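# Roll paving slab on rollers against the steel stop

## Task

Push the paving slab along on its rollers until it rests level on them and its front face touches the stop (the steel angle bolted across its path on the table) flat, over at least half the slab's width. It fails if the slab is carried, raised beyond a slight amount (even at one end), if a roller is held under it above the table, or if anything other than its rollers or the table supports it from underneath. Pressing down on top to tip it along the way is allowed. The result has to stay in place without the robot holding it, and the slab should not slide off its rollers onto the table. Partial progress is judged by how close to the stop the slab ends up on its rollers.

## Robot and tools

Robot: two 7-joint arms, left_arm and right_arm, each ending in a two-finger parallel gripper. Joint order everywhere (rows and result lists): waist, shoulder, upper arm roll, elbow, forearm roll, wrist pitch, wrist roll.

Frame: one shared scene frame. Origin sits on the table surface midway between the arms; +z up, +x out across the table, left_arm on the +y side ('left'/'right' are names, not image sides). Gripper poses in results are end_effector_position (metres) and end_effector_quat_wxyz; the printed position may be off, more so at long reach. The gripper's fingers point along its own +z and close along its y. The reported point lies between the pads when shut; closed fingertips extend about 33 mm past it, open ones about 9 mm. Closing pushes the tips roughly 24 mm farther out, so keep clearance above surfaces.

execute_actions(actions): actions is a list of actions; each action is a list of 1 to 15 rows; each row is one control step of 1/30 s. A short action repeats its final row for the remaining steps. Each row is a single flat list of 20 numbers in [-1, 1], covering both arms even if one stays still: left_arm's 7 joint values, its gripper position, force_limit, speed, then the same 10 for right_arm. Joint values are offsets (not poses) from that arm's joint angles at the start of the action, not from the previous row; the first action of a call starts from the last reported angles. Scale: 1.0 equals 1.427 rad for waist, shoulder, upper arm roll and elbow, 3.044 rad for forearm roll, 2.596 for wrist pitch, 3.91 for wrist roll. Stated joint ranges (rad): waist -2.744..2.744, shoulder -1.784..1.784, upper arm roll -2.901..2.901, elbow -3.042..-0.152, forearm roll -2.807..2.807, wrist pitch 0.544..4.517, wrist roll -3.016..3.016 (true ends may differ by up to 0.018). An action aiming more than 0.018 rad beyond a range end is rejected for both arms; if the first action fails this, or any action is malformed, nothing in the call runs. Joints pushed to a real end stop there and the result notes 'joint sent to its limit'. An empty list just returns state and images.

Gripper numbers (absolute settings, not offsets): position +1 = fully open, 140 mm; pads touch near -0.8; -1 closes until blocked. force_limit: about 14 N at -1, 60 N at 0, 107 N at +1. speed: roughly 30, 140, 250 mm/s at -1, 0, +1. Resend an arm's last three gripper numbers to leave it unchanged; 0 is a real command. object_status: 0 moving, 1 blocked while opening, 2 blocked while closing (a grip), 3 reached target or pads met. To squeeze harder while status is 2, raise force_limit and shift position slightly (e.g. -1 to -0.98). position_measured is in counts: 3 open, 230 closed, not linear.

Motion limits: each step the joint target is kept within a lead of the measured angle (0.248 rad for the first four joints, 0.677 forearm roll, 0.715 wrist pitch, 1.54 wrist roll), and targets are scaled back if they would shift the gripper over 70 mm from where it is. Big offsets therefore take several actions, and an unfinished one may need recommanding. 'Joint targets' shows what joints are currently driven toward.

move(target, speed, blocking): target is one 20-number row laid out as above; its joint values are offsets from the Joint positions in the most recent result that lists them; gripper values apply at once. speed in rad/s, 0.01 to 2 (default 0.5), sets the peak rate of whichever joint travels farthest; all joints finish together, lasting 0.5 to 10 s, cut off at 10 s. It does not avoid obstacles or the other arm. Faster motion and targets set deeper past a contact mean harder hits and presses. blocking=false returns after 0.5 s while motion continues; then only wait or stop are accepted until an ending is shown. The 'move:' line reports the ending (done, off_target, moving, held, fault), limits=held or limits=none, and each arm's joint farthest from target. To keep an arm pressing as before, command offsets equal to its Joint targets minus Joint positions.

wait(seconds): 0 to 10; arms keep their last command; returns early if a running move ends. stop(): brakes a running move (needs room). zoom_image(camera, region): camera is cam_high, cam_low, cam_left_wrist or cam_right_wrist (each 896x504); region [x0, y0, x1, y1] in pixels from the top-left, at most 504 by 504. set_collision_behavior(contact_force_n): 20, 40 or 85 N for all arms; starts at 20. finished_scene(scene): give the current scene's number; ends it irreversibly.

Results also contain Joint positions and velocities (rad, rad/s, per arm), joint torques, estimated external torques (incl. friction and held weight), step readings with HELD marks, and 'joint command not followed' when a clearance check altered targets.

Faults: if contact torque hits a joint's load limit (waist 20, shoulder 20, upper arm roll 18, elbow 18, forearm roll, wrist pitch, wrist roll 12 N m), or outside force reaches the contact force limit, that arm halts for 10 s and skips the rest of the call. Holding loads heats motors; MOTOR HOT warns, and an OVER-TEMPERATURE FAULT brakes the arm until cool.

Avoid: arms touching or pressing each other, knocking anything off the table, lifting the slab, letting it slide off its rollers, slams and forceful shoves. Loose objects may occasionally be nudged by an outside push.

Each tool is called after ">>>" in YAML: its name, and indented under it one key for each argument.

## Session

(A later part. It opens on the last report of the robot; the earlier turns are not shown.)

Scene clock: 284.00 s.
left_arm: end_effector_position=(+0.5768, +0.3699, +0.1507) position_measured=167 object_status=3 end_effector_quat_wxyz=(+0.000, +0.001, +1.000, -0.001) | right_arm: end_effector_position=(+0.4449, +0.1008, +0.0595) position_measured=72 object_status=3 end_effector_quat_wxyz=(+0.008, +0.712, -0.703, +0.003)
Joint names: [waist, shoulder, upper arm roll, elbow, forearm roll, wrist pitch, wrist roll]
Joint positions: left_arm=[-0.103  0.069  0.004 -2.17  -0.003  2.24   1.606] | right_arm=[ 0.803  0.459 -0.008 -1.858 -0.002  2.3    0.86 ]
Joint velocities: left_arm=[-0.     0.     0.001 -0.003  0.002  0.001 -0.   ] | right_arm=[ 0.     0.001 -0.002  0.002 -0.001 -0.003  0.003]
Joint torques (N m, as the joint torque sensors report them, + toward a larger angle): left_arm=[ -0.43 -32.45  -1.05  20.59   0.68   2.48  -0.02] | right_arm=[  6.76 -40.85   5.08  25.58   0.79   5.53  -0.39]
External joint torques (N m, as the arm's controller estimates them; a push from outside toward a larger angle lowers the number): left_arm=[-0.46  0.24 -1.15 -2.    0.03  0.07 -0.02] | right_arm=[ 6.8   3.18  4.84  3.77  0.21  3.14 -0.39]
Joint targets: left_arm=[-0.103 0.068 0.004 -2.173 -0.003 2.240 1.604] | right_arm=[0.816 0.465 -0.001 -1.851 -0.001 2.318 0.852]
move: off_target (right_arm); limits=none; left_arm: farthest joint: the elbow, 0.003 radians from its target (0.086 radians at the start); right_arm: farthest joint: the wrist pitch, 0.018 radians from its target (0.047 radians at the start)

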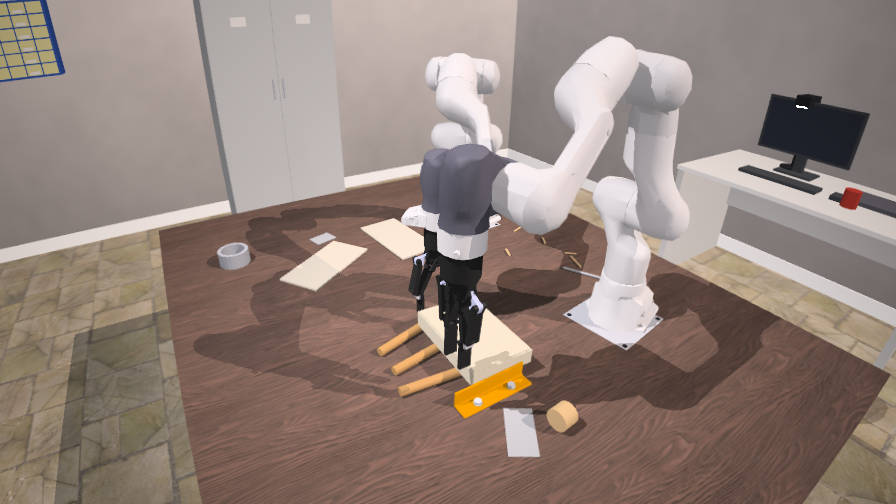

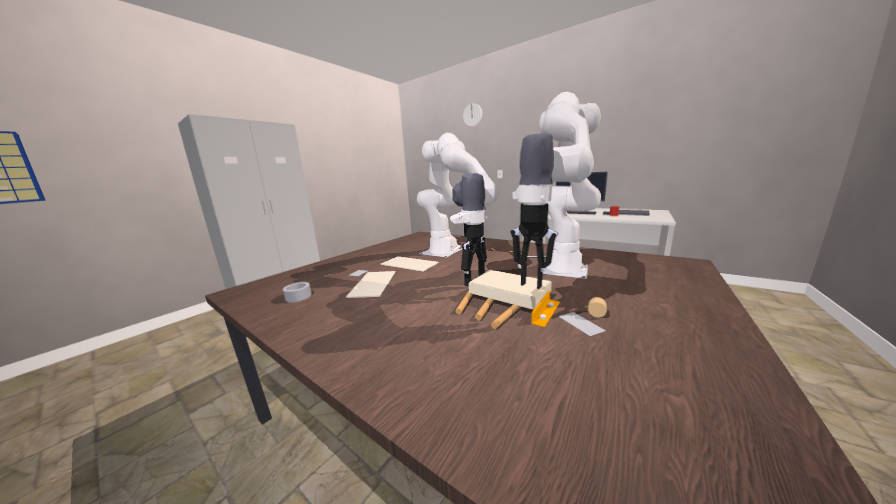

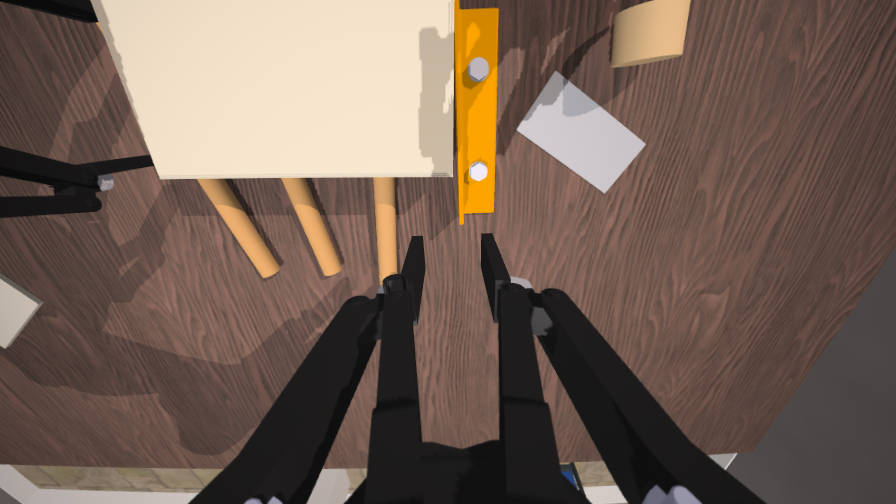

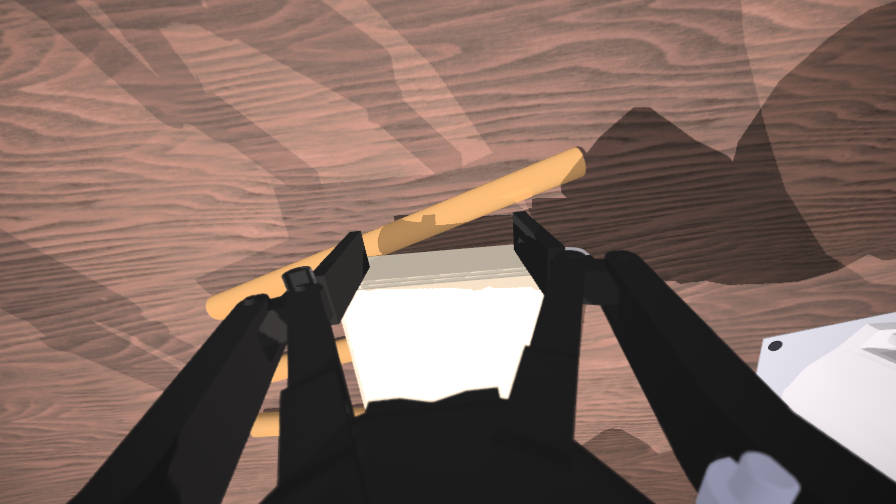

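>>> move:
  target: [0,0,0,0,0,0,0,-0.3,0.3,-0.8,0.002,0.027,0.005,0.043,0,0,-0.018,0.45,0,0]
  speed: 0.04

>>> zoom_image:
  camera: "cam_left_wrist"
  region: [350,0,600,250]

Scene clock: 303.77 s.
left_arm: end_effector_position=(+0.5766, +0.3699, +0.1506) position_measured=167 object_status=3 end_effector_quat_wxyz=(+0.000, +0.001, +1.000, -0.001) | right_arm: end_effector_position=(+0.4547, +0.1039, +0.0582) position_measured=72 object_status=3 end_effector_quat_wxyz=(+0.013, +0.724, -0.689, +0.005)
Joint names: [waist, shoulder, upper arm roll, elbow, forearm roll, wrist pitch, wrist roll]
Joint positions: left_arm=[-0.103  0.069  0.004 -2.171 -0.003  2.24   1.606] | right_arm=[ 0.797  0.492 -0.01  -1.806 -0.004  2.272  0.817]
Joint velocities: left_arm=[ 0.     0.     0.002  0.001 -0.001 -0.001  0.002] | right_arm=[-0.001  0.001 -0.001  0.001 -0.     0.    -0.005]
Joint torques (N m, as the joint torque sensors report them, + toward a larger angle): left_arm=[ -0.04 -32.29  -1.68  22.5    0.52   2.57   0.08] | right_arm=[  5.03 -40.94   6.01  27.79   0.93   7.45  -1.37]
External joint torques (N m, as the arm's controller estimates them; a push from outside toward a larger angle lowers the number): left_arm=[-0.08  0.64 -1.78 -0.27 -0.12  0.13  0.08] | right_arm=[ 5.1   4.12  5.8   5.79  0.34  5.08 -1.37]
Joint targets: left_arm=[-0.103 0.069 0.004 -2.170 -0.003 2.240 1.606] | right_arm=[0.806 0.498 -0.001 -1.797 -0.002 2.300 0.790]
move: off_target (right_arm); limits=none; left_arm: farthest joint: the elbow, 0.001 radians from its target (0.001 radians at the start); right_arm: farthest joint: the wrist pitch, 0.028 radians from its target (0.000 radians at the start)

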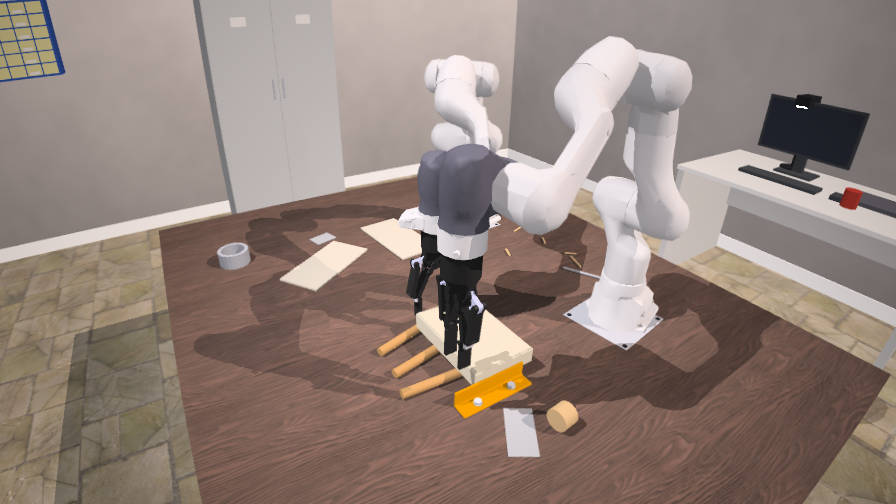

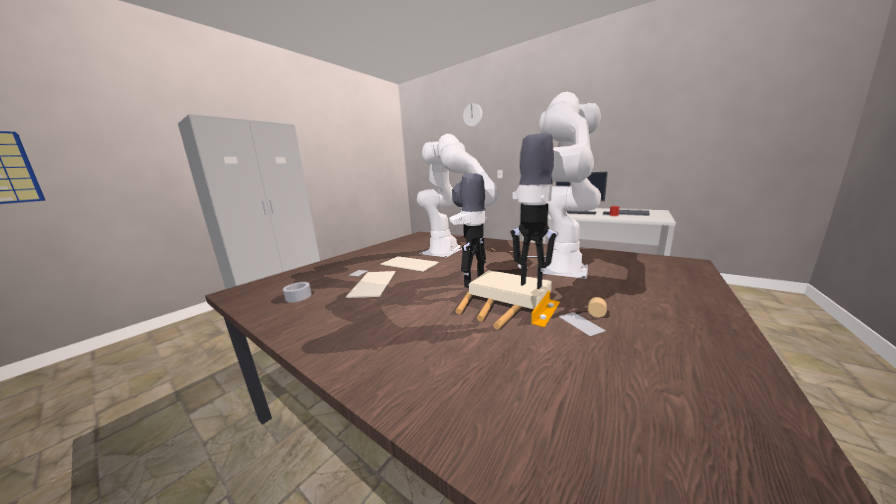

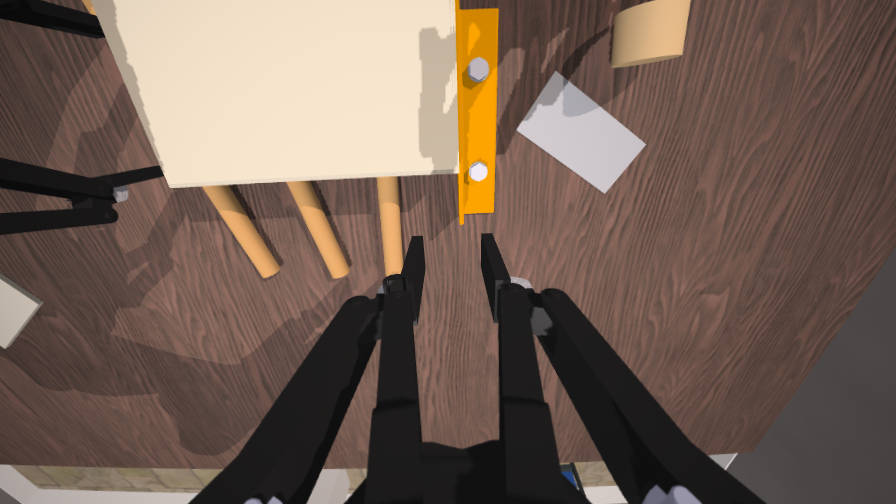

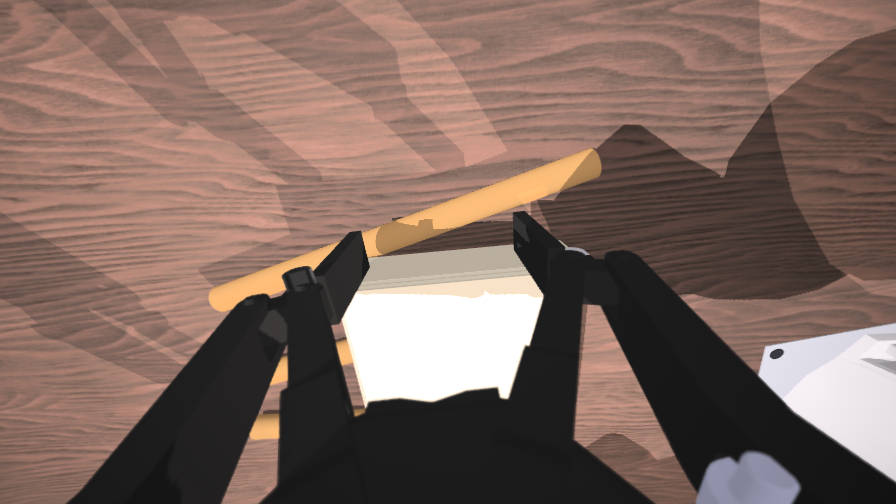

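Region (350, 0, 600, 250) of cam_left_wrist's 896x504 image, scaled by 2.016, with more detail than that image has.

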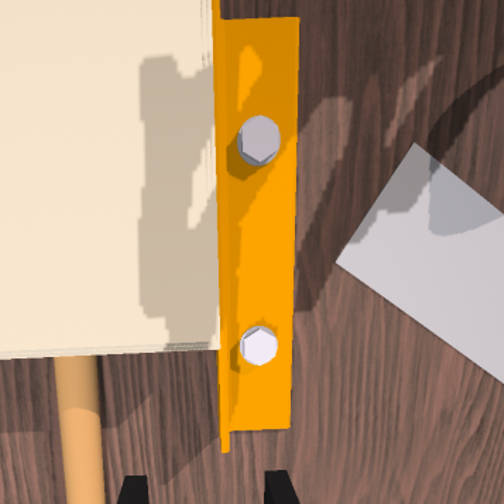

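>>> move:
  target: [0,0,0,0,0,0,0,-0.3,0.3,-0.8,-0.04,-0.07,0,-0.06,0,0,0,0.45,0,0]
  speed: 0.15

Scene clock: 307.87 s.
left_arm: end_effector_position=(+0.5766, +0.3699, +0.1506) position_measured=167 object_status=3 end_effector_quat_wxyz=(+0.000, +0.001, +1.000, -0.001) | right_arm: end_effector_position=(+0.4690, +0.0677, +0.0853) position_measured=72 object_status=3 end_effector_quat_wxyz=(+0.006, +0.706, -0.709, +0.004)
Joint names: [waist, shoulder, upper arm roll, elbow, forearm roll, wrist pitch, wrist roll]
Joint positions: left_arm=[-0.103  0.069  0.004 -2.171 -0.003  2.24   1.606] | right_arm=[ 0.742  0.393 -0.011 -1.889 -0.004  2.271  0.815]
Joint velocities: left_arm=[ 0.001 -0.001  0.    -0.     0.     0.001  0.001] | right_arm=[-0.001  0.001  0.001 -0.002 -0.     0.     0.001]
Joint torques (N m, as the joint torque sensors report them, + toward a larger angle): left_arm=[ -0.48 -31.85  -0.89  22.47   0.59   2.55   0.14] | right_arm=[ -1.01 -43.98   0.04  20.35   0.48   2.82   0.18]
External joint torques (N m, as the arm's controller estimates them; a push from outside toward a larger angle lowers the number): left_arm=[-0.6   0.9  -1.08 -0.14 -0.05  0.13  0.14] | right_arm=[-0.96 -1.44 -0.14 -1.84 -0.12  0.41  0.17]
Joint targets: left_arm=[-0.103 0.069 0.004 -2.171 -0.003 2.240 1.606] | right_arm=[0.740 0.392 -0.010 -1.892 -0.004 2.272 0.817]
move: done; limits=none; left_arm: farthest joint: the waist, 0.000 radians from its target (0.000 radians at the start); right_arm: farthest joint: the waist, 0.002 radians from its target (0.057 radians at the start)

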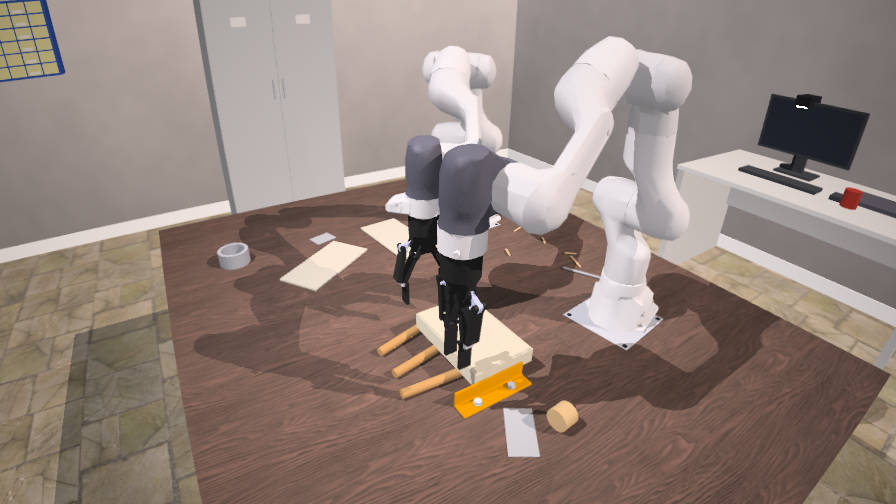

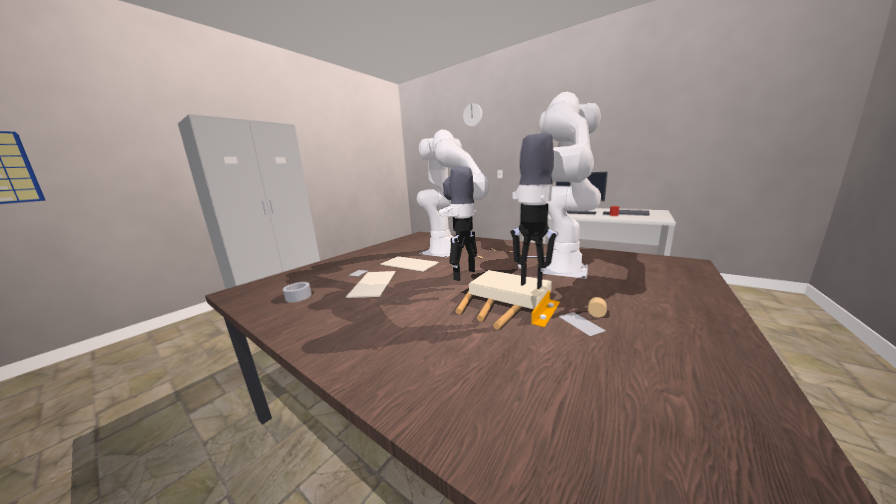

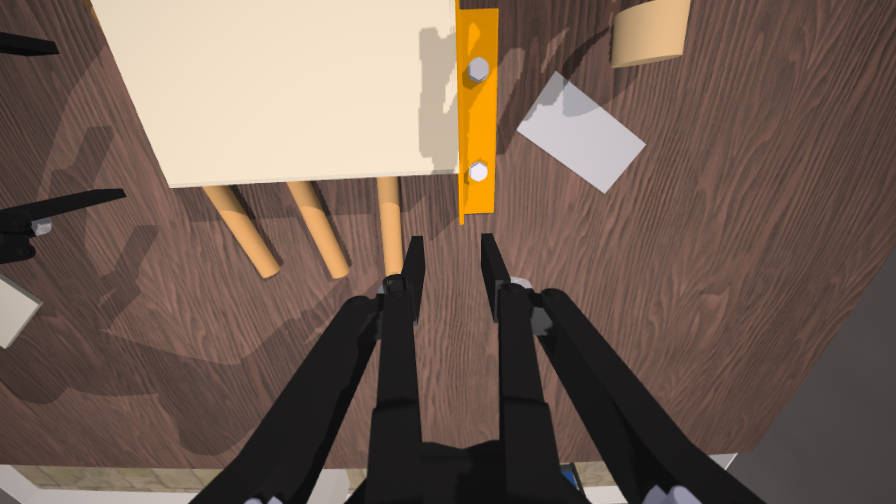

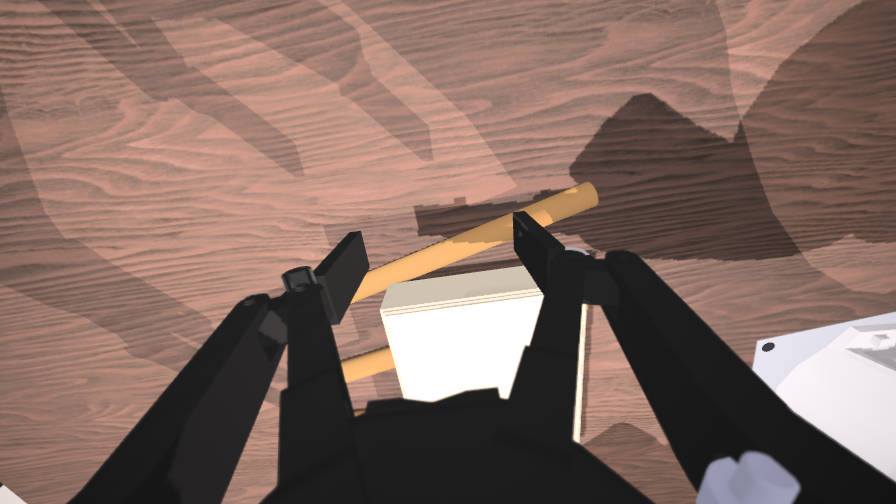

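>>> finished_scene:
  scene: 1

The scene is finished: the task was done.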